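# Place cup carrier flat inside an upright open paper bag

## Task

Get the cup carrier inside the paper bag, resting level on the bag's floor and not upside down, with the bag left upright on the table and its opening fully uncollapsed along the whole rim; this must hold without the robot supporting anything, and the grippers must have released and pulled away at the end.

## Robot and tools

Robot: two arms, left_arm and right_arm, each with six joints and a parallel gripper. Three cameras: cam_high (fixed, 896x504), cam_left_wrist and cam_right_wrist (fisheye, 616x616 each). Results come with images in that order, plus a calibration per camera (intrinsics K, distortion D, and a world-to-camera transform) whenever it has changed.

Frame: one world frame for everything. Origin sits on the tabletop midway between the arms, +z is up, +x reaches out across the table, and left_arm is mounted on the +y side. The arm names do not tell you which side of an image they appear on. Positions are in metres, orientations as quaternions w,x,y,z. The reported hand position is approximate, worse at full extension. A gripper's fingers point along its own +z and close along its own y; the reported point lies between the pads about 1 cm short of the tips.

Joint order (used in every row and every per-joint list): shoulder, waist, wrist yaw, wrist pitch, elbow, wrist roll. Do not rely on any other ordering.

execute_actions(actions): a list of up to 15 actions, run in sequence. Each action is a list of up to 15 rows; each row is one 1/30 s step, and if fewer than 15 rows are given the final row is repeated to fill 15 steps. A row is a single flat list of 14 numbers covering both arms: left_arm's six joint values then its opening, followed by right_arm's six joint values then its opening. All values lie in [-1, 1]. Joint values are offsets (not poses) from that arm's angles at the start of the current action, never from the previous row; for a call's first action that means the last angles reported. Scale: 1.0 equals 1.258 rad for shoulder, 1.202 waist, 2.073 wrist pitch, 2.022 wrist yaw, 2.022 wrist roll, 1.238 elbow. Opening is absolute: +1 fully open, -1 shut. An empty list just returns the current state and images.

Joint ranges (rad): waist -2.618 to 3.054, shoulder 0.000 to 3.142, elbow 0.000 to 3.142, wrist pitch -1.571 to 1.571, wrist yaw -1.571 to 1.571, wrist roll -2.094 to 2.094. True ends may differ by up to 0.036 rad. An action whose offsets push a joint more than 0.036 rad beyond its range is rejected for both arms; if the first action of a call fails this, or any action is malformed, nothing in the call runs. Requests past a real end are clipped there, and "joint sent to its limit" may appear.

move(target, speed, blocking): target is one 14-number row laid out exactly as above; its joint values are offsets from the Joint positions in the latest result that printed them, not from wherever the arm is when the move begins. Finger values are applied immediately. All joints interpolate together so grippers trace curves; no obstacle or arm-to-arm avoidance. speed (rad/s, 0.01 to 2, default 0.5) caps the joint with the largest travel. Paths last between 0.5 and 10 s. The result adds a "move:" line: outcome (done, off_target, moving, held, fault), limits=held or limits=none, and each arm's joint farthest from target. With blocking=false the call returns after 0.5 s while motion continues; further actions or moves are refused until a result shows it ended, so call wait or stop first.

wait(seconds): 0 to 10; arms keep their last command; returns early if a running move finishes. stop(): brakes a running move (needs some room, more when fast); fingers are unaffected. zoom_image(camera, region): region is [x0, y0, x1, y1] in that camera's pixels from its top-left, no bigger than 504x504. finished_scene(scene): give the current scene's number; irreversible, reports success.

Result contents: per-arm pose line; Joint positions (rad, then finger gap in m, 0.094 fully open); Joint velocities; Joint targets (what the joints are currently being driven to, which can drift); grip_measured (opening on the command scale, each gripper off by up to about 1 mm); joint torques (raw drive output, with offsets and noise). "joint command not followed" means a clearance check altered joint targets; MOTOR HOT warns from 75 °C; FAULT or OVER-TEMPERATURE FAULT lines report an arm stopped (90 °C pauses it 10 s; at 100 °C it goes limp and drops).

Motion behaviour: each step, joint targets stay within a lead of the measured angle (0.202 waist, 0.258 shoulder, 0.238 elbow, 0.573 wrist pitch, 0.522 wrist yaw and roll, rad), and are scaled back if the gripper would jump over 70 mm, so big offsets take several actions; unfinished motion may need re-commanding. Arms can sag under zero offsets: in a reply's first call, command back to the desired angles, then zeros, correcting any shortfall.

Gripping: to hold, command an opening below grip_measured; about 0.03 below is firm, less is gentler. Pads push roughly 50 to 62 N, less on thin parts (under ~2 mm).

Avoid: letting the arms collide or press on each other; knocking any rigid object off the table (a failure); dropping, slamming or shoving hard; fast contacts or targets set far beyond a contact, which press harder. Expect occasional brief disturbances on held or loose objects. Before ending, release, retreat, and confirm the carrier is flat and upright inside an upright, open bag.

Each tool is called as name([rows], argument=value, ...), one row to a line, values as JSON.

## Session

execute_actions(actions=[])

Scene clock: 0.00 s.
left_arm: end_effector_position=(+0.2460, +0.1266, +0.2953) grip_measured=+1.000 end_effector_quat_wxyz=(+0.372, +0.135, +0.916, +0.070) | right_arm: end_effector_position=(+0.3374, -0.2939, +0.2987) grip_measured=+1.000 end_effector_quat_wxyz=(+0.157, +0.119, +0.895, +0.400)
Joint names: [shoulder, waist, wrist yaw, wrist pitch, elbow, wrist roll]
Joint positions: left_arm=[ 1.467 -0.964 -0.615 -1.239  1.645 -0.467  0.094] | right_arm=[ 1.535 -0.127 -0.871 -1.517  1.691  0.029  0.094]
Joint velocities: left_arm=[ 0.007 -0.002  0.022  0.022 -0.002 -0.066  0.   ] | right_arm=[ 0.002 -0.007  0.007 -0.081  0.022 -0.051  0.   ]
Joint torques (N m, as the arm reports them, + toward a larger angle): no reading
Joint targets: left_arm=[1.463 -0.964 -0.623 -1.245 1.649 -0.470] | right_arm=[1.525 -0.127 -0.886 -1.512 1.701 0.023]

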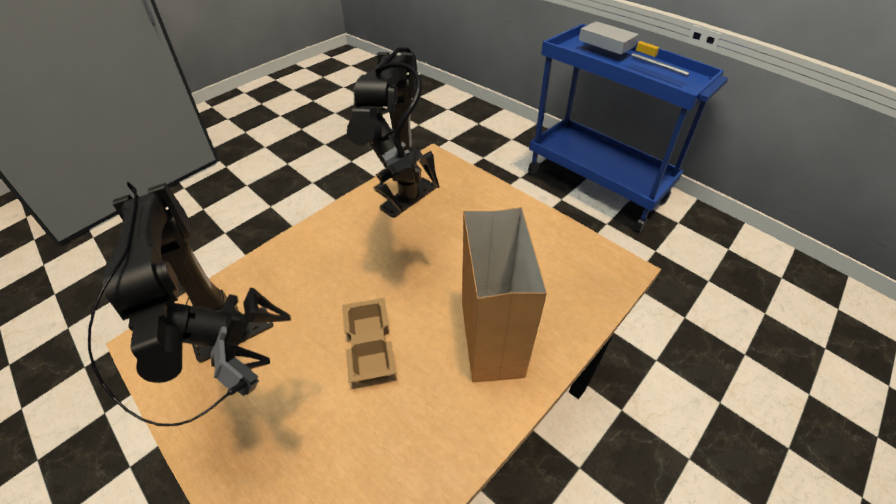

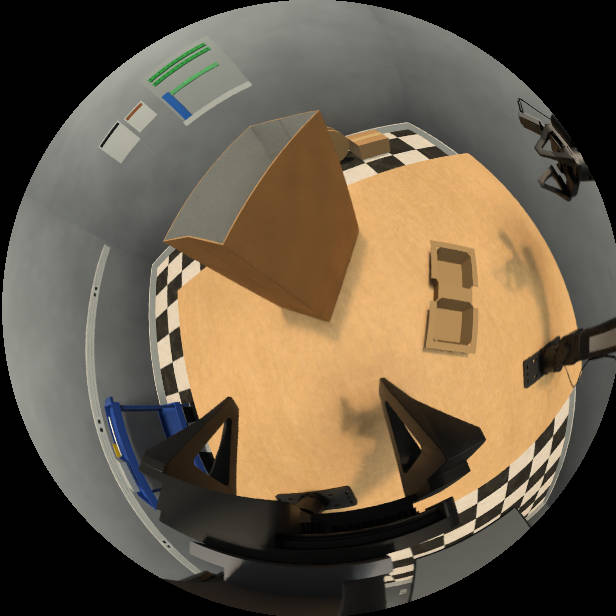

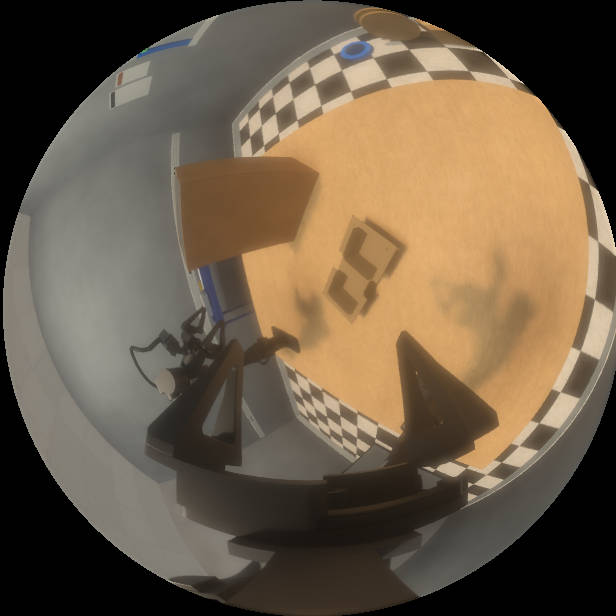

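zoom_image(camera="cam_high", region=[320, 280, 420, 400])

zoom_image(camera="cam_high", region=[430, 190, 580, 400])

zoom_image(camera="cam_left_wrist", region=[390, 220, 520, 370])

Region (320, 280, 420, 400) of cam_high's 896x504 image, scaled by 4.200, with more detail than that image has.

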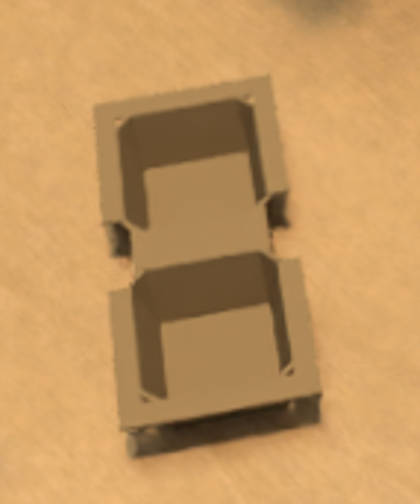

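Region (430, 190, 580, 400) of cam_high's 896x504 image, scaled by 2.400, with more detail than that image has; it fills the left 360 columns of this view, and the rest is white.

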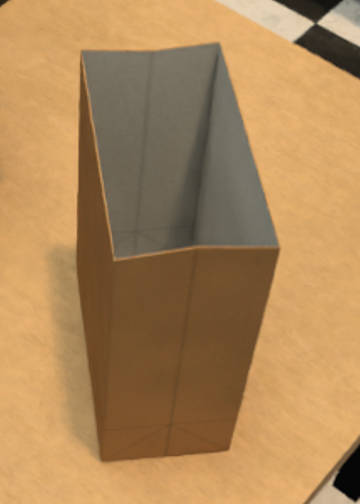

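Region (390, 220, 520, 370) of cam_left_wrist's 616x616 image, scaled by 3.360, with more detail than that image has; it fills the left 437 columns of this view, and the rest is white.

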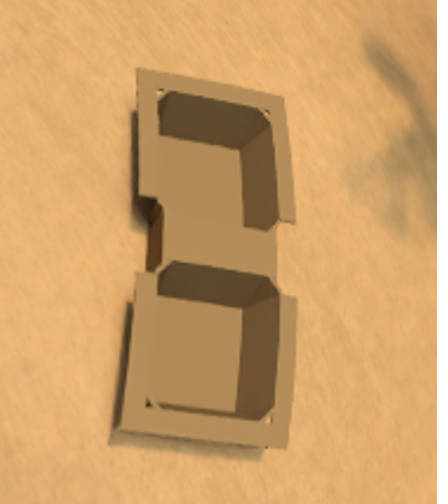

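move(target=[-0.212,0.428,0.304,0.019,0.044,0.231,1, -0.425,-0.3,0.431,0.25,-0.4,-0.014,1], speed=1.0)

Scene clock: 10.77 s.
left_arm: end_effector_position=(+0.2436, +0.2056, +0.3654) grip_measured=+1.000 end_effector_quat_wxyz=(+0.401, +0.185, +0.893, -0.083) | right_arm: end_effector_position=(+0.2437, -0.5050, +0.2612) grip_measured=+1.000 end_effector_quat_wxyz=(+0.337, +0.315, +0.880, -0.114)
Joint names: [shoulder, waist, wrist yaw, wrist pitch, elbow, wrist roll]
Joint positions: left_arm=[ 1.21  -0.457 -0.008 -1.2    1.683 -0.007  0.094] | right_arm=[ 1.022 -0.476 -0.007 -1.022  1.201  0.01   0.094]
Joint velocities: left_arm=[ 0.007 -0.017  0.022 -0.007  0.002 -0.081  0.   ] | right_arm=[-0.017 -0.007  0.037 -0.051  0.032 -0.022  0.   ]
Joint torques (N m, as the arm reports them, + toward a larger angle): left_arm=[-3.76  0.48  0.06  1.55  6.06  0.03] | right_arm=[-3.55 -0.8   0.04  1.45  5.67 -0.07]
Joint targets: left_arm=[1.200 -0.450 -0.000 -1.199 1.700 -0.000] | right_arm=[1.001 -0.488 0.001 -0.999 1.195 0.001]
move: off_target (right_arm); limits=none; left_arm: farthest joint: the elbow, 0.016 radians from its target (0.054 radians at the start); right_arm: farthest joint: the wrist pitch, 0.024 radians from its target (0.518 radians at the start)
camera_calibration (this result's frames):
cam_left_wrist: T_world_to_cam=[[-0.516954, -0.850399, -0.0978796, 0.332115], [-0.76544, 0.510414, -0.391892, 0.286097], [0.383224, -0.12767, -0.91479, 0.372523], [0, 0, 0, 1]] pos_world=[0.247919, 0.183962, 0.485407]
cam_right_wrist: T_world_to_cam=[[-0.676215, -0.735917, -0.0340543, -0.19501], [-0.736253, 0.673462, 0.0661825, 0.531772], [-0.0257705, 0.0698262, -0.997226, 0.414227], [0, 0, 0, 1]] pos_world=[0.270325, -0.530563, 0.371243]

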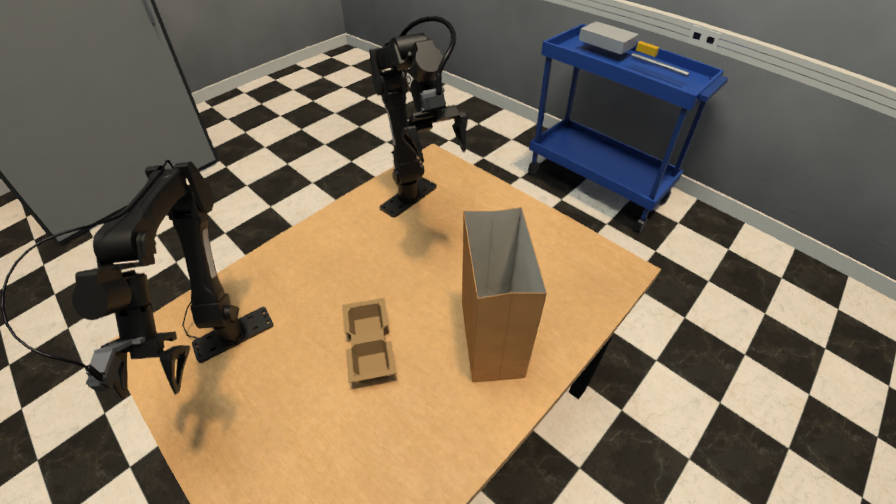

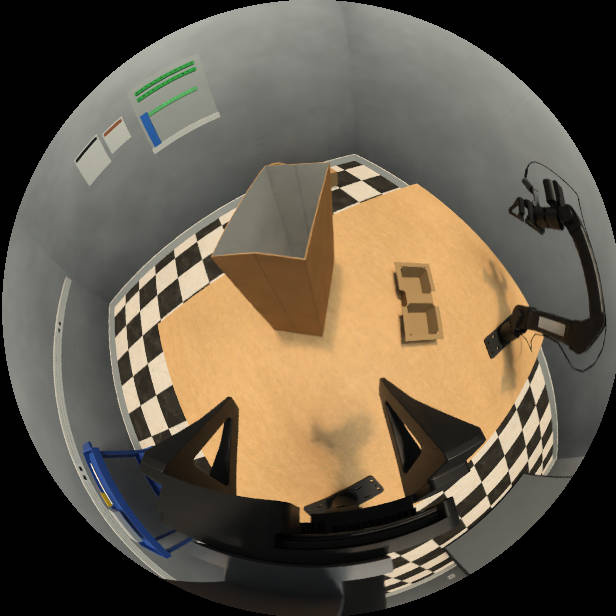

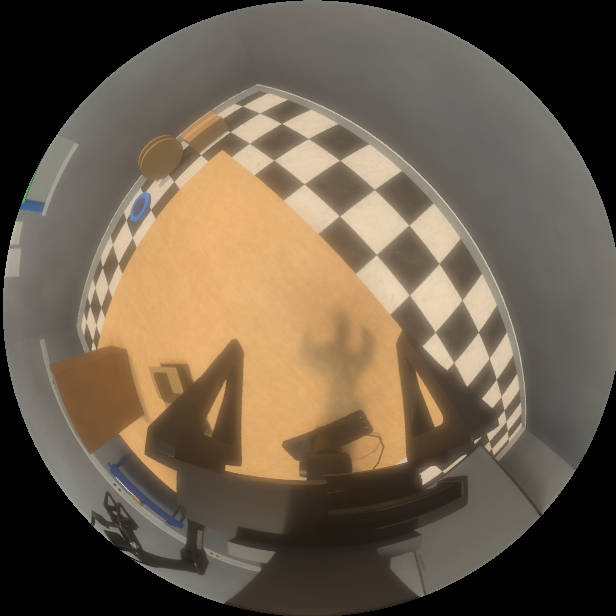

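move(target=[0.533,-0.054,0.004,0.075,0.46,0.003,1, 0,0,0,0,0,0,1], speed=0.8)

Scene clock: 16.33 s.
left_arm: end_effector_position=(+0.4135, +0.0978, +0.3479) grip_measured=+1.000 end_effector_quat_wxyz=(+0.410, +0.210, +0.882, -0.098) | right_arm: end_effector_position=(+0.2437, -0.5051, +0.2612) grip_measured=+1.000 end_effector_quat_wxyz=(+0.337, +0.315, +0.880, -0.115)
Joint names: [shoulder, waist, wrist yaw, wrist pitch, elbow, wrist roll]
Joint positions: left_arm=[ 1.889 -0.516 -0.007 -1.044  2.232 -0.006  0.094] | right_arm=[ 1.022 -0.476 -0.006 -1.022  1.201  0.01   0.094]
Joint velocities: left_arm=[-0.002 -0.012  0.007  0.037 -0.012 -0.007  0.   ] | right_arm=[-0.007 -0.007 -0.007 -0.081 -0.012  0.037  0.   ]
Joint torques (N m, as the arm reports them, + toward a larger angle): left_arm=[-10.75  -0.48   0.12   1.61   6.88   0.11] | right_arm=[-1.89 -0.01  0.    1.18  6.15  0.02]
Joint targets: left_arm=[1.881 -0.522 -0.000 -1.044 2.253 -0.001] | right_arm=[1.022 -0.476 -0.007 -1.022 1.201 0.010]
move: off_target (left_arm); limits=none; left_arm: farthest joint: the elbow, 0.021 radians from its target (0.569 radians at the start); right_arm: farthest joint: the wrist yaw, 0.001 radians from its target (0.001 radians at the start)
camera_calibration (this result's frames):
cam_left_wrist: T_world_to_cam=[[-0.564291, -0.819405, -0.100748, 0.344068], [-0.724389, 0.549967, -0.415688, 0.451783], [0.396025, -0.161589, -0.90391, 0.271892], [0, 0, 0, 1]] pos_world=[0.413745, 0.0773997, 0.468231]
cam_right_wrist: T_world_to_cam=[[-0.676398, -0.73576, -0.0337943, -0.195015], [-0.73609, 0.673679, 0.0657853, 0.532016], [-0.0256357, 0.0693727, -0.997261, 0.414044], [0, 0, 0, 1]] pos_world=[0.270318, -0.530617, 0.371321]

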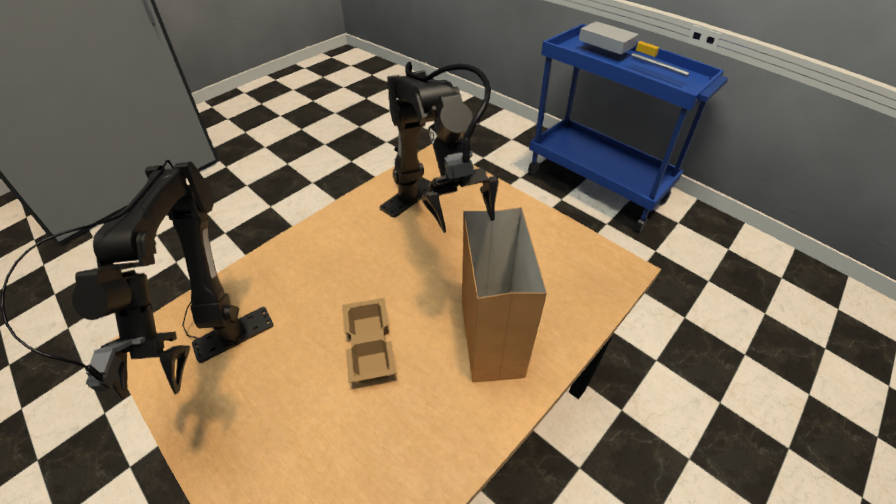

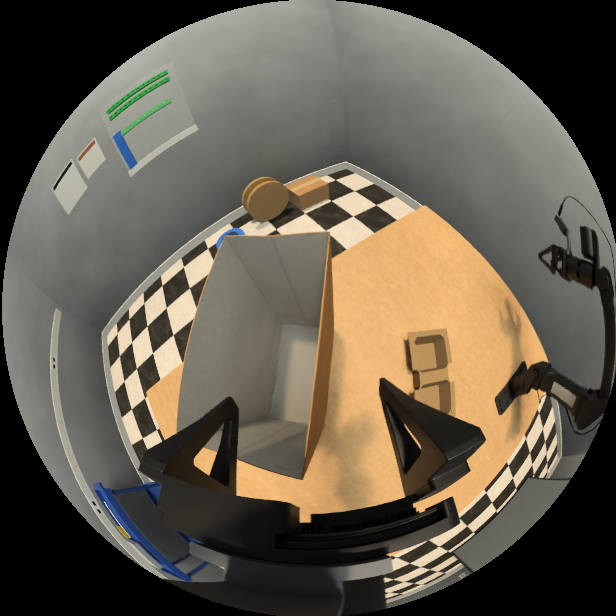

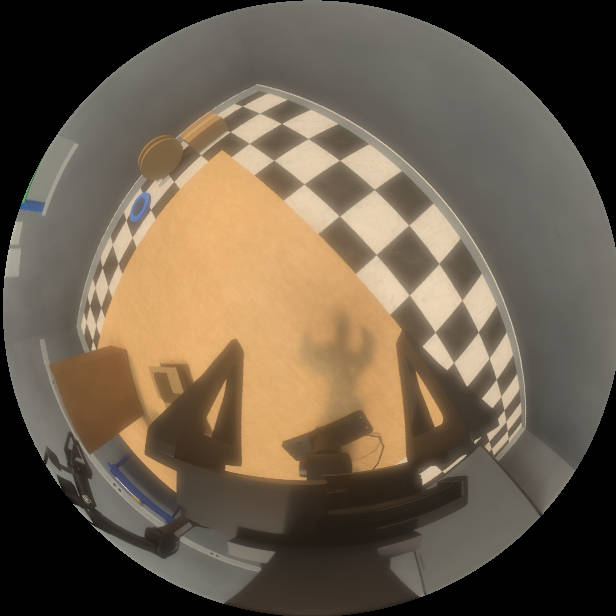

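move(target=[0.135,-0.014,0.003,-0.072,0.118,0.003,0.1, 0,0,0,0,0,0,1], speed=0.3)

Scene clock: 18.37 s.
left_arm: end_effector_position=(+0.4250, +0.0858, +0.2915) grip_measured=+0.103 end_effector_quat_wxyz=(+0.332, +0.223, +0.913, -0.080) | right_arm: end_effector_position=(+0.2437, -0.5051, +0.2612) grip_measured=+1.000 end_effector_quat_wxyz=(+0.337, +0.315, +0.880, -0.115)
Joint names: [shoulder, waist, wrist yaw, wrist pitch, elbow, wrist roll]
Joint positions: left_arm=[ 2.056 -0.526 -0.007 -1.175  2.357 -0.006  0.052] | right_arm=[ 1.022 -0.476 -0.006 -1.022  1.201  0.01   0.094]
Joint velocities: left_arm=[-0.012 -0.007 -0.007 -0.007 -0.007  0.007 -0.   ] | right_arm=[-0.002 -0.002  0.037  0.022  0.037 -0.051  0.   ]
Joint torques (N m, as the arm reports them, + toward a larger angle): left_arm=[-11.43  -0.49   0.07   1.28   6.9    0.04] | right_arm=[-1.87  0.02  0.    1.18  6.15  0.02]
Joint targets: left_arm=[2.059 -0.533 -0.001 -1.193 2.378 -0.000] | right_arm=[1.022 -0.476 -0.006 -1.022 1.201 0.010]
move: off_target (left_arm); limits=none; left_arm: farthest joint: the elbow, 0.021 radians from its target (0.146 radians at the start); right_arm: farthest joint: the waist, 0.000 radians from its target (0.000 radians at the start)
camera_calibration (this result's frames):
cam_left_wrist: T_world_to_cam=[[-0.586586, -0.806131, -0.0779048, 0.336766], [-0.769864, 0.584878, -0.255396, 0.412872], [0.251447, -0.0898357, -0.963693, 0.287183], [0, 0, 0, 1]] pos_world=[0.443186, 0.0557976, 0.408438]
cam_right_wrist: T_world_to_cam=[[-0.676398, -0.73576, -0.0337943, -0.195015], [-0.73609, 0.673679, 0.0657853, 0.532016], [-0.0256357, 0.0693727, -0.997261, 0.414044], [0, 0, 0, 1]] pos_world=[0.270318, -0.530617, 0.371321]

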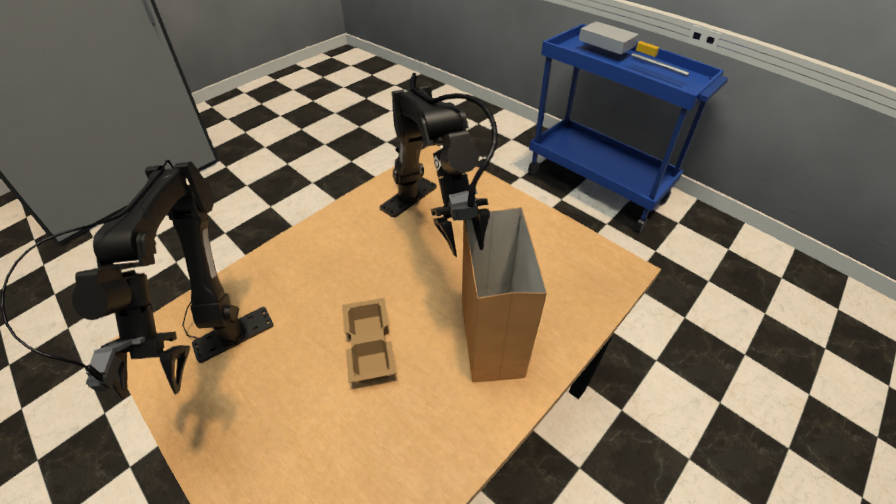

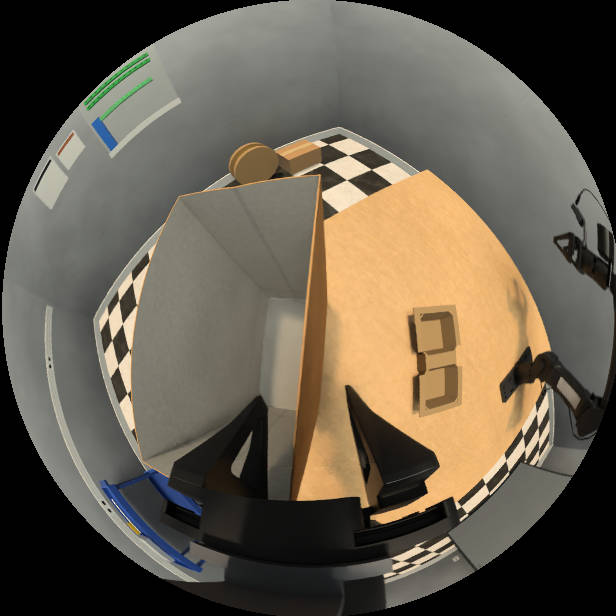

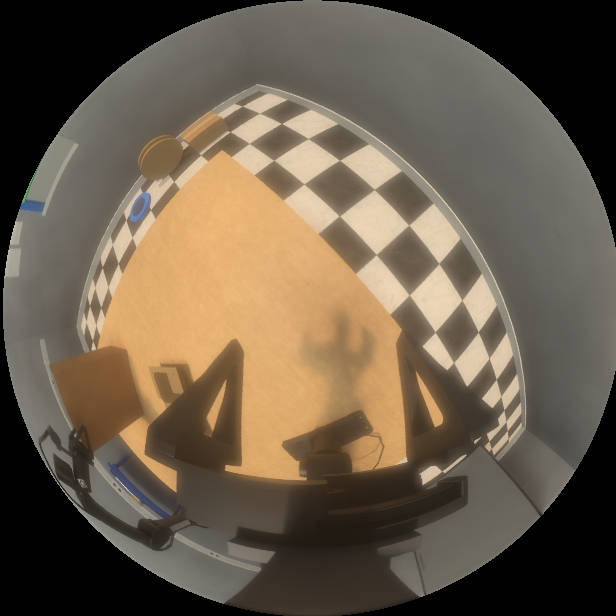

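execute_actions([
  [[0,0,0,0,0.017,0,-0.5,0,0,0,0,0,0,1]],
  [[0,0,0,0,0.017,0,-1,0,0,0,0,0,0,1]],
])

move(target=[-0.32,0.12,0,0.05,-0.393,0,-1, 0,0,0,0,0,0,1], speed=0.25)

Scene clock: 20.60 s.
left_arm: end_effector_position=(+0.4250, +0.0858, +0.2915) grip_measured=-0.981 end_effector_quat_wxyz=(+0.332, +0.223, +0.913, -0.080) | right_arm: end_effector_position=(+0.2437, -0.5051, +0.2612) grip_measured=+1.000 end_effector_quat_wxyz=(+0.337, +0.315, +0.880, -0.115)
Joint names: [shoulder, waist, wrist yaw, wrist pitch, elbow, wrist roll]
Joint positions: left_arm=[ 2.056 -0.526 -0.007 -1.175  2.357 -0.006  0.001] | right_arm=[ 1.022 -0.476 -0.006 -1.022  1.201  0.01   0.094]
Joint velocities: left_arm=[ 0.002 -0.012 -0.037  0.007 -0.007 -0.007  0.   ] | right_arm=[-0.002  0.002 -0.007 -0.007  0.002 -0.081  0.   ]
Joint torques (N m, as the arm reports them, + toward a larger angle): left_arm=[-11.85  -0.21   0.03   1.32   6.58  -0.02] | right_arm=[-1.87  0.    0.    1.18  6.15  0.02]
Joint targets: left_arm=[2.056 -0.526 -0.007 -1.175 2.378 -0.006] | right_arm=[1.022 -0.476 -0.006 -1.022 1.201 0.010]
camera_calibration (this result's frames):
cam_left_wrist: T_world_to_cam=[[-0.586586, -0.806131, -0.0779048, 0.336766], [-0.769864, 0.584878, -0.255396, 0.412872], [0.251447, -0.0898357, -0.963693, 0.287183], [0, 0, 0, 1]] pos_world=[0.443186, 0.0557976, 0.408438]
cam_right_wrist: T_world_to_cam=[[-0.676398, -0.73576, -0.0337943, -0.195015], [-0.73609, 0.673679, 0.0657853, 0.532016], [-0.0256357, 0.0693727, -0.997261, 0.414044], [0, 0, 0, 1]] pos_world=[0.270318, -0.530617, 0.371321]

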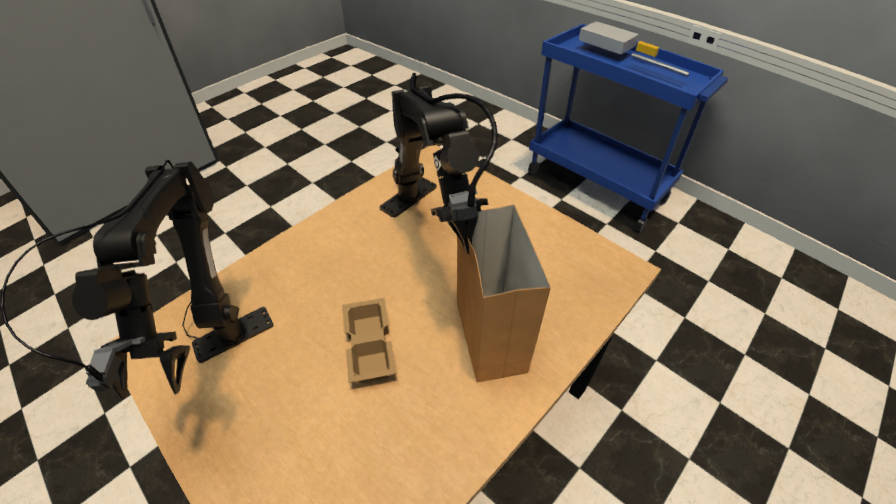

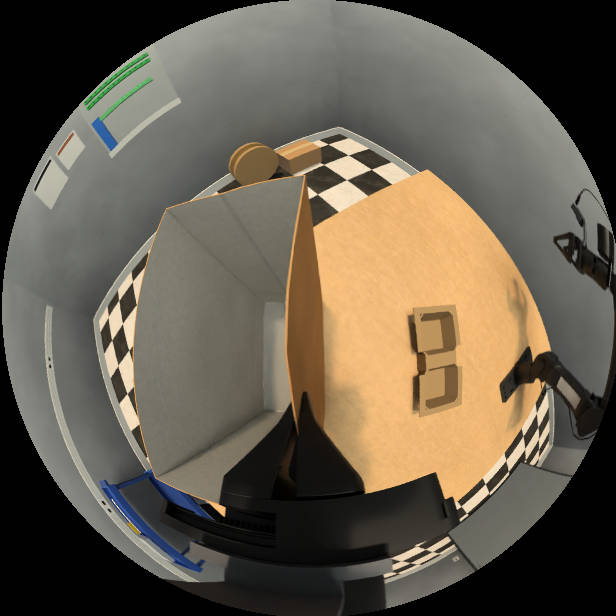

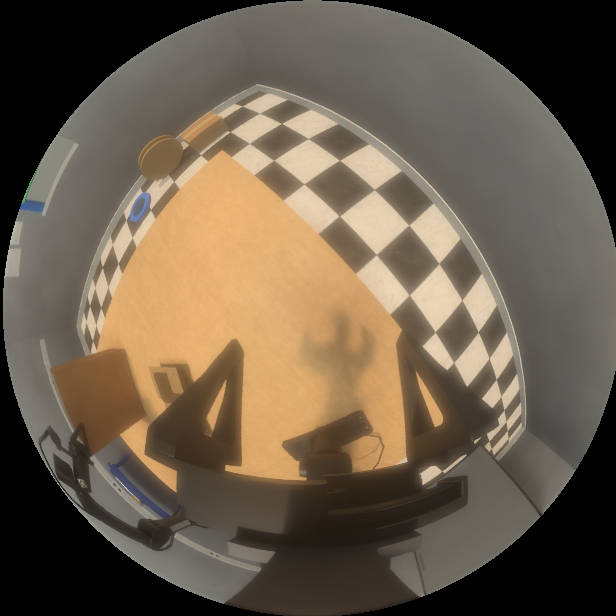

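Scene clock: 23.03 s.
left_arm: end_effector_position=(+0.3741, +0.1800, +0.3034) grip_measured=-0.981 end_effector_quat_wxyz=(+0.341, +0.159, +0.925, -0.058) | right_arm: end_effector_position=(+0.2437, -0.5051, +0.2612) grip_measured=+1.000 end_effector_quat_wxyz=(+0.337, +0.315, +0.880, -0.115)
Joint names: [shoulder, waist, wrist yaw, wrist pitch, elbow, wrist roll]
Joint positions: left_arm=[ 1.67  -0.389 -0.007 -1.079  1.886 -0.006  0.001] | right_arm=[ 1.022 -0.476 -0.006 -1.022  1.201  0.01   0.094]
Joint velocities: left_arm=[-0.012  0.007 -0.007 -0.037 -0.002  0.007  0.   ] | right_arm=[-0.002  0.002 -0.022 -0.051  0.012  0.007  0.   ]
Joint torques (N m, as the arm reports them, + toward a larger angle): left_arm=[-9.67  0.5   0.06  1.51  4.62  0.05] | right_arm=[-1.89  0.   -0.01  1.18  6.13  0.01]
Joint targets: left_arm=[1.653 -0.382 -0.007 -1.071 1.871 -0.006] | right_arm=[1.022 -0.476 -0.006 -1.022 1.201 0.010]
move: done; limits=none; left_arm: farthest joint: the shoulder, 0.017 radians from its target (0.403 radians at the start); right_arm: farthest joint: the waist, 0.000 radians from its target (0.000 radians at the start)
camera_calibration (this result's frames):
cam_left_wrist: T_world_to_cam=[[-0.469944, -0.879122, -0.0793557, 0.353668], [-0.840166, 0.473059, -0.265209, 0.370966], [0.270691, -0.0579612, -0.96092, 0.306159], [0, 0, 0, 1]] pos_world=[0.395003, 0.153174, 0.420644]
cam_right_wrist: T_world_to_cam=[[-0.676398, -0.73576, -0.0337943, -0.195015], [-0.73609, 0.673679, 0.0657853, 0.532016], [-0.0256357, 0.0693727, -0.997261, 0.414044], [0, 0, 0, 1]] pos_world=[0.270318, -0.530617, 0.371321]

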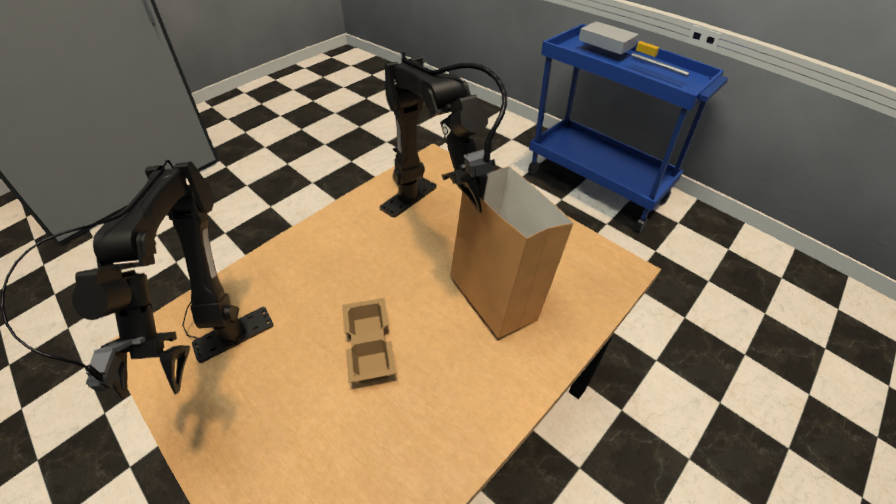

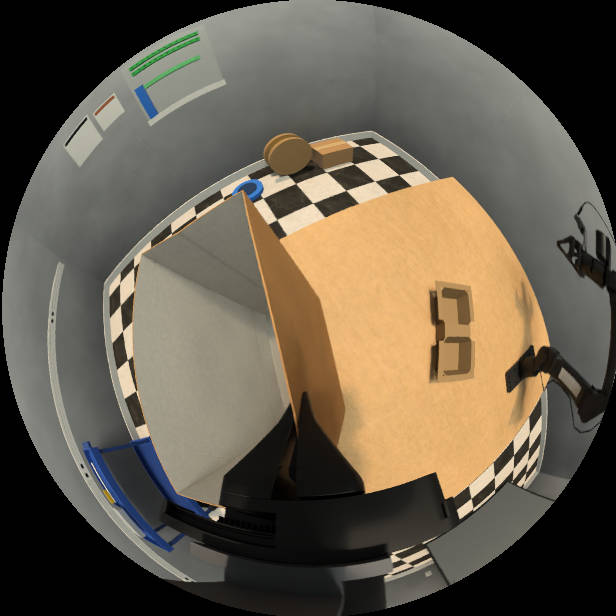

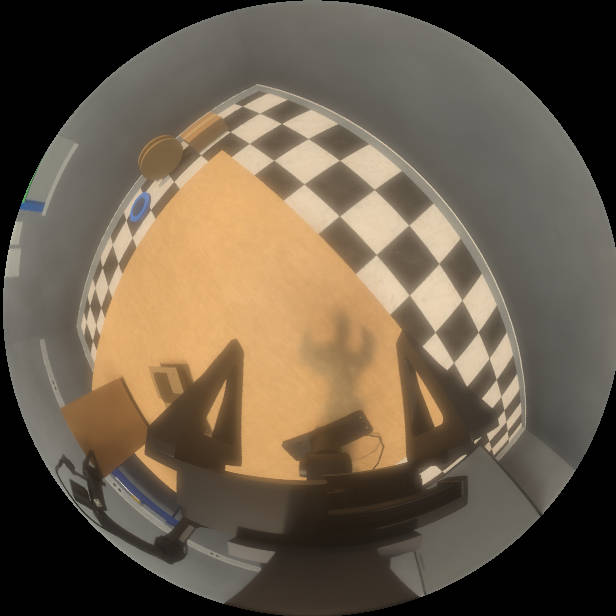

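move(target=[-0.329,0.075,0,0,-0.346,0,-1, 0,0,0,0,0,0,1], speed=0.25)

execute_actions([
  [[0,0,0,0,0,0,-0.6,0,0,0,0,0,0,1]],
  [[0,0,0,0,0,0,0.1,0,0,0,0,0,0,1]],
])

Scene clock: 25.97 s.
left_arm: end_effector_position=(+0.2842, +0.2416, +0.2866) grip_measured=-0.981 end_effector_quat_wxyz=(+0.337, +0.121, +0.933, -0.043) | right_arm: end_effector_position=(+0.2437, -0.5051, +0.2612) grip_measured=+1.000 end_effector_quat_wxyz=(+0.337, +0.315, +0.880, -0.115)
Joint names: [shoulder, waist, wrist yaw, wrist pitch, elbow, wrist roll]
Joint positions: left_arm=[ 1.274 -0.306 -0.007 -1.076  1.471 -0.006  0.001] | right_arm=[ 1.022 -0.476 -0.006 -1.022  1.201  0.01   0.094]
Joint velocities: left_arm=[-0.002 -0.007 -0.007 -0.007  0.002  0.051 -0.001] | right_arm=[ 0.002 -0.002 -0.051  0.037  0.022 -0.007  0.   ]
Joint torques (N m, as the arm reports them, + toward a larger angle): left_arm=[-5.46  0.59  0.06  1.42  4.43  0.  ] | right_arm=[-1.88 -0.02  0.    1.18  6.14  0.02]
Joint targets: left_arm=[1.256 -0.298 -0.007 -1.079 1.457 -0.006] | right_arm=[1.022 -0.476 -0.006 -1.022 1.201 0.010]
move: done; limits=none; left_arm: farthest joint: the shoulder, 0.018 radians from its target (0.414 radians at the start); right_arm: farthest joint: the waist, 0.000 radians from its target (0.000 radians at the start)
camera_calibration (this result's frames):
cam_left_wrist: T_world_to_cam=[[-0.397116, -0.914511, -0.0772573, 0.351551], [-0.879955, 0.403317, -0.251026, 0.285993], [0.260725, -0.0317035, -0.964892, 0.315533], [0, 0, 0, 1]] pos_world=[0.309, 0.216155, 0.403407]
cam_right_wrist: T_world_to_cam=[[-0.676398, -0.73576, -0.0337943, -0.195015], [-0.73609, 0.673679, 0.0657853, 0.532016], [-0.0256357, 0.0693727, -0.997261, 0.414044], [0, 0, 0, 1]] pos_world=[0.270318, -0.530617, 0.371321]

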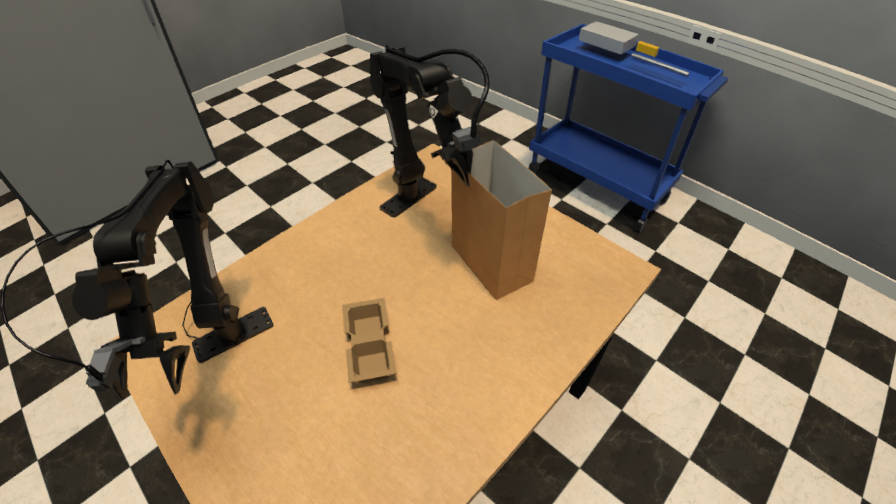

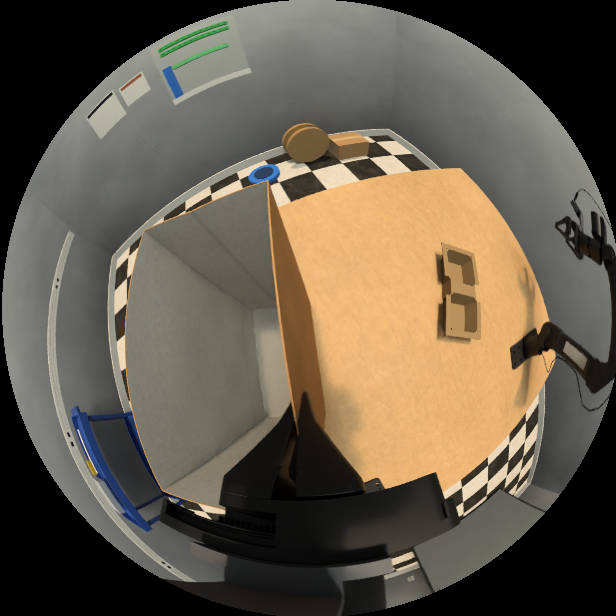

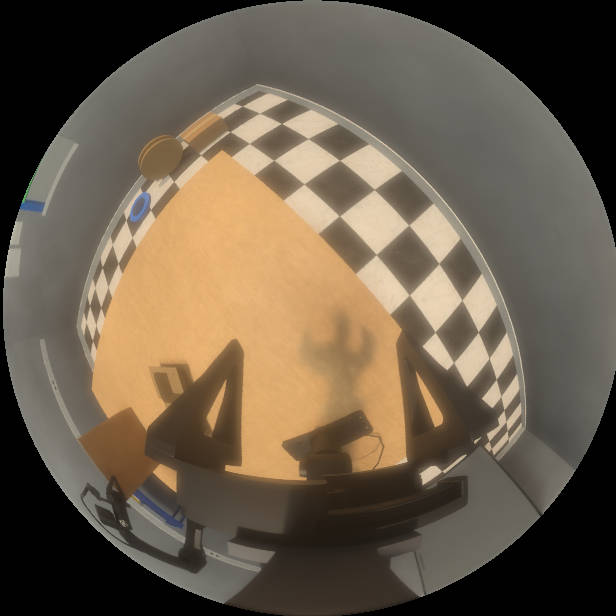

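Scene clock: 26.97 s.
left_arm: end_effector_position=(+0.2842, +0.2416, +0.2866) grip_measured=+0.097 end_effector_quat_wxyz=(+0.337, +0.121, +0.933, -0.043) | right_arm: end_effector_position=(+0.2437, -0.5051, +0.2612) grip_measured=+1.000 end_effector_quat_wxyz=(+0.337, +0.315, +0.880, -0.115)
Joint names: [shoulder, waist, wrist yaw, wrist pitch, elbow, wrist roll]
Joint positions: left_arm=[ 1.274 -0.306 -0.007 -1.076  1.471 -0.006  0.052] | right_arm=[ 1.022 -0.476 -0.006 -1.022  1.201  0.01   0.094]
Joint velocities: left_arm=[-0.007  0.012  0.007  0.066  0.007  0.022 -0.001] | right_arm=[-0.012 -0.002 -0.022  0.022 -0.007  0.007  0.   ]
Joint torques (N m, as the arm reports them, + toward a larger angle): left_arm=[-4.28 -0.13  0.07  1.38  5.69  0.02] | right_arm=[-1.9   0.    0.01  1.19  6.13  0.01]
Joint targets: left_arm=[1.274 -0.306 -0.007 -1.076 1.471 -0.006] | right_arm=[1.022 -0.476 -0.006 -1.022 1.201 0.010]
camera_calibration (this result's frames):
cam_left_wrist: T_world_to_cam=[[-0.397116, -0.914511, -0.0772573, 0.351551], [-0.879955, 0.403317, -0.251026, 0.285993], [0.260725, -0.0317035, -0.964892, 0.315533], [0, 0, 0, 1]] pos_world=[0.309, 0.216155, 0.403407]
cam_right_wrist: T_world_to_cam=[[-0.676398, -0.73576, -0.0337943, -0.195015], [-0.73609, 0.673679, 0.0657853, 0.532016], [-0.0256357, 0.0693727, -0.997261, 0.414044], [0, 0, 0, 1]] pos_world=[0.270318, -0.530617, 0.371321]

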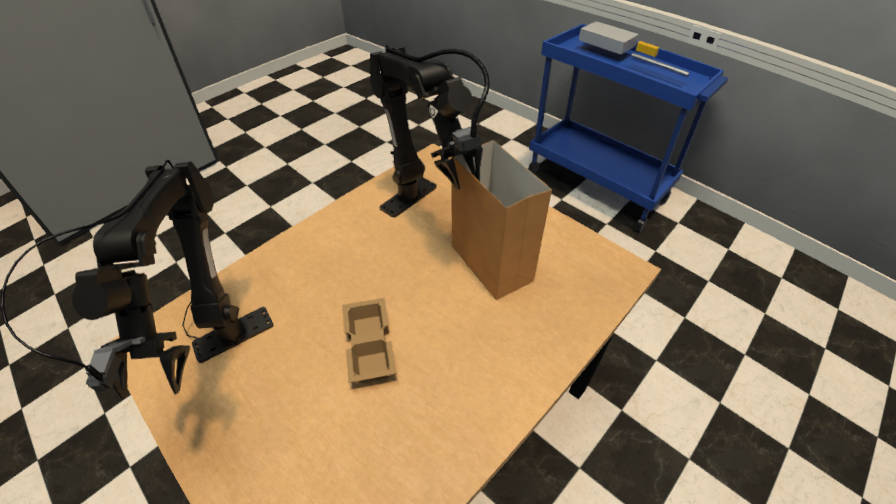

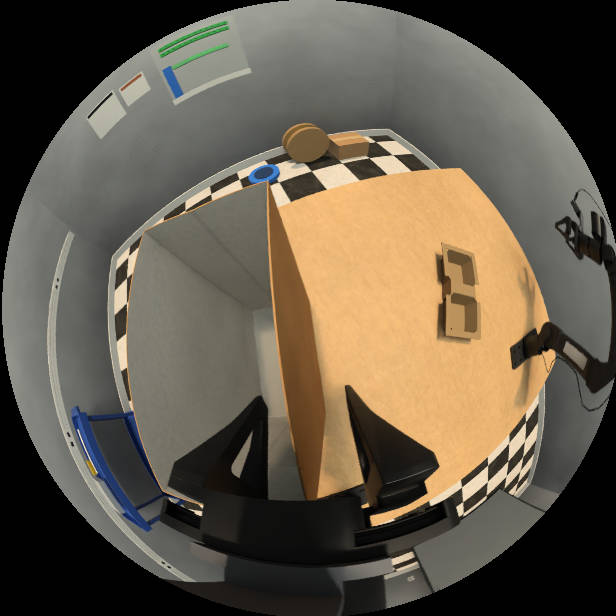

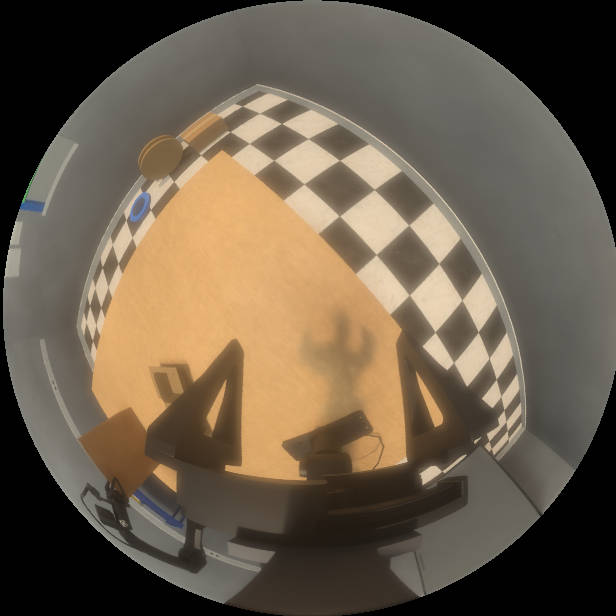

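move(target=[0,0,0,-0.08,0.29,0,0.1, 0,0,0,0,0,0,1], speed=0.6)

move(target=[0.1,-0.6,-0.057,0,0.05,-0.185,1, 0,0,0,0,0,0,1], speed=0.9)

Scene clock: 31.70 s.
left_arm: end_effector_position=(+0.2703, +0.2454, +0.3918) grip_measured=+0.097 end_effector_quat_wxyz=(+0.426, +0.116, +0.896, -0.055) | right_arm: end_effector_position=(+0.2437, -0.5051, +0.2612) grip_measured=+1.000 end_effector_quat_wxyz=(+0.337, +0.315, +0.880, -0.115)
Joint names: [shoulder, waist, wrist yaw, wrist pitch, elbow, wrist roll]
Joint positions: left_arm=[ 1.276 -0.306 -0.007 -1.222  1.815 -0.006  0.052] | right_arm=[ 1.022 -0.476 -0.006 -1.022  1.201  0.01   0.094]
Joint velocities: left_arm=[-0.012  0.007 -0.007  0.007 -0.022  0.007  0.   ] | right_arm=[ 0.002 -0.002  0.007 -0.022 -0.007  0.081  0.   ]
Joint torques (N m, as the arm reports them, + toward a larger angle): left_arm=[-3.4   0.1   0.06  1.42  5.67  0.02] | right_arm=[-1.89  0.01  0.    1.18  6.14  0.02]
Joint targets: left_arm=[1.274 -0.306 -0.007 -1.242 1.830 -0.006] | right_arm=[1.022 -0.476 -0.006 -1.022 1.201 0.010]
move: done; limits=none; left_arm: farthest joint: the wrist pitch, 0.020 radians from its target (0.166 radians at the start); right_arm: farthest joint: the waist, 0.000 radians from its target (0.000 radians at the start)
camera_calibration (this result's frames):
cam_left_wrist: T_world_to_cam=[[-0.380019, -0.91919, -0.103321, 0.364367], [-0.815289, 0.385619, -0.431975, 0.356354], [0.43691, -0.0799219, -0.895948, 0.357893], [0, 0, 0, 1]] pos_world=[0.272631, 0.226109, 0.512236]
cam_right_wrist: T_world_to_cam=[[-0.676398, -0.73576, -0.0337943, -0.195015], [-0.73609, 0.673679, 0.0657853, 0.532016], [-0.0256357, 0.0693727, -0.997261, 0.414044], [0, 0, 0, 1]] pos_world=[0.270318, -0.530617, 0.371321]

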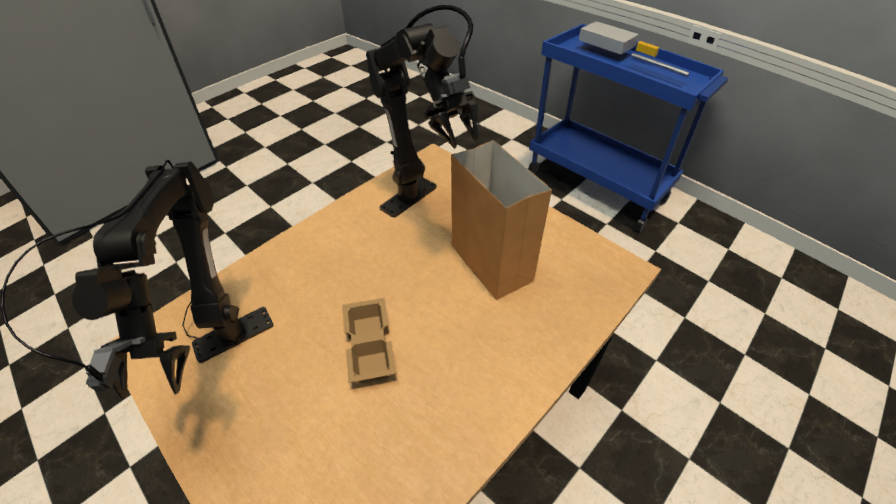

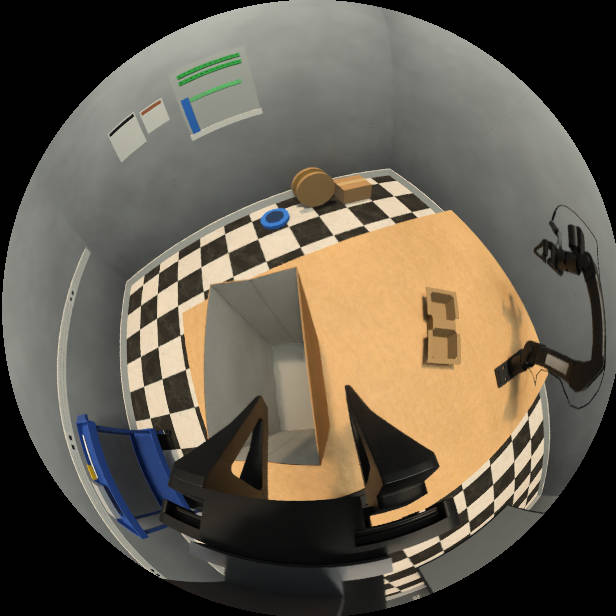

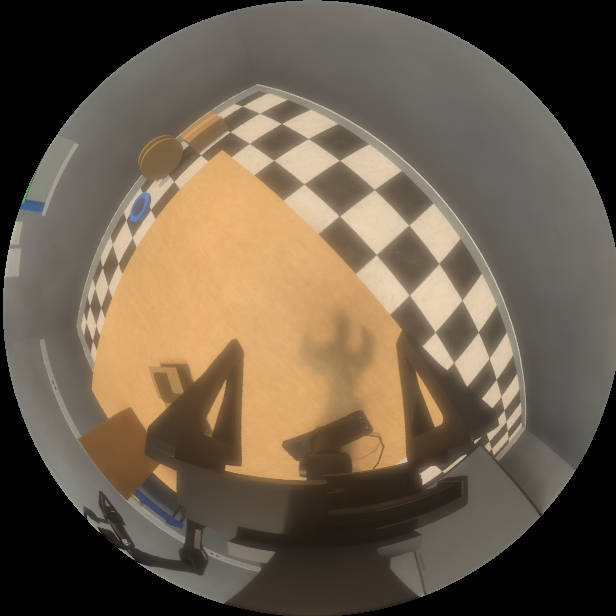

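Scene clock: 33.33 s.
left_arm: end_effector_position=(+0.1748, +0.0501, +0.3702) grip_measured=+1.000 end_effector_quat_wxyz=(+0.339, +0.255, +0.882, -0.206) | right_arm: end_effector_position=(+0.2437, -0.5051, +0.2612) grip_measured=+1.000 end_effector_quat_wxyz=(+0.337, +0.315, +0.880, -0.115)
Joint names: [shoulder, waist, wrist yaw, wrist pitch, elbow, wrist roll]
Joint positions: left_arm=[ 1.395 -1.023 -0.114 -1.219  1.854 -0.373  0.094] | right_arm=[ 1.022 -0.476 -0.006 -1.022  1.201  0.01   0.094]
Joint velocities: left_arm=[-0.012  0.017 -0.007  0.066  0.002  0.11   0.   ] | right_arm=[-0.002  0.017 -0.066 -0.139 -0.007 -0.081  0.   ]
Joint torques (N m, as the arm reports them, + toward a larger angle): left_arm=[-4.42 -0.56 -0.11  1.51  6.64 -0.08] | right_arm=[-1.89 -0.01  0.    1.18  6.12  0.02]
Joint targets: left_arm=[1.402 -1.027 -0.123 -1.222 1.877 -0.380] | right_arm=[1.022 -0.476 -0.006 -1.022 1.201 0.010]
move: off_target (left_arm); limits=none; left_arm: farthest joint: the elbow, 0.023 radians from its target (0.061 radians at the start); right_arm: farthest joint: the waist, 0.000 radians from its target (0.000 radians at the start)
camera_calibration (this result's frames):
cam_left_wrist: T_world_to_cam=[[-0.704471, -0.702796, 0.0989916, 0.11725], [-0.680454, 0.629158, -0.375689, 0.287846], [0.201751, -0.332021, -0.921444, 0.42791], [0, 0, 0, 1]] pos_world=[0.192134, 0.0433773, 0.490829]
cam_right_wrist: T_world_to_cam=[[-0.676398, -0.73576, -0.0337943, -0.195015], [-0.73609, 0.673679, 0.0657853, 0.532016], [-0.0256357, 0.0693727, -0.997261, 0.414044], [0, 0, 0, 1]] pos_world=[0.270318, -0.530617, 0.371321]

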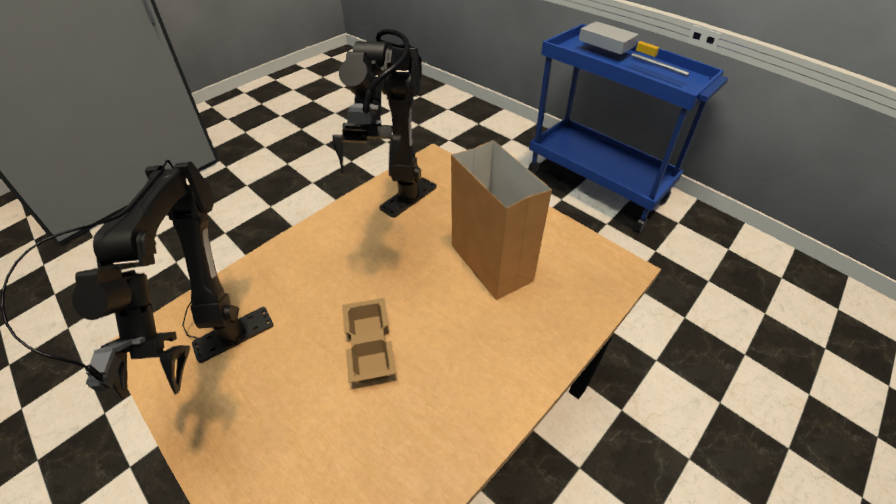

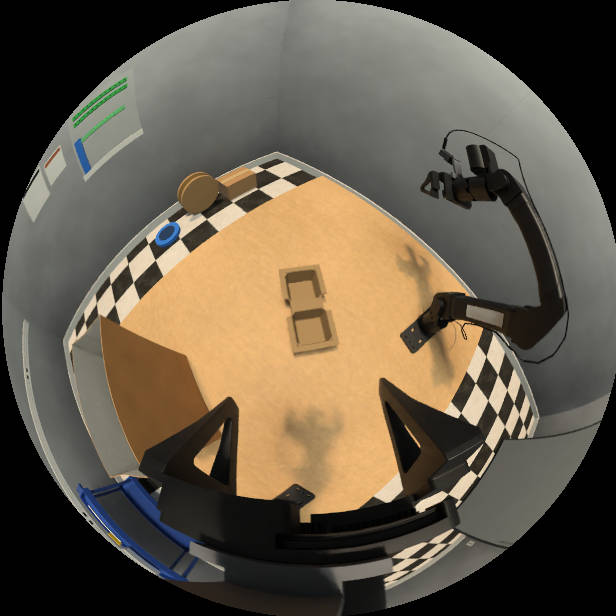

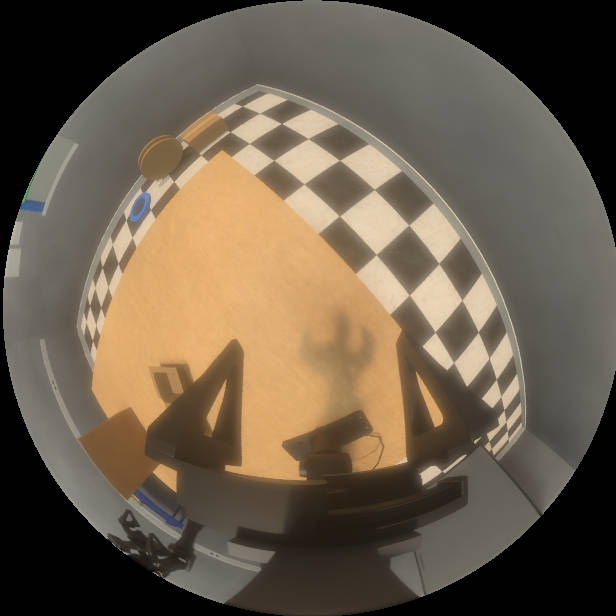

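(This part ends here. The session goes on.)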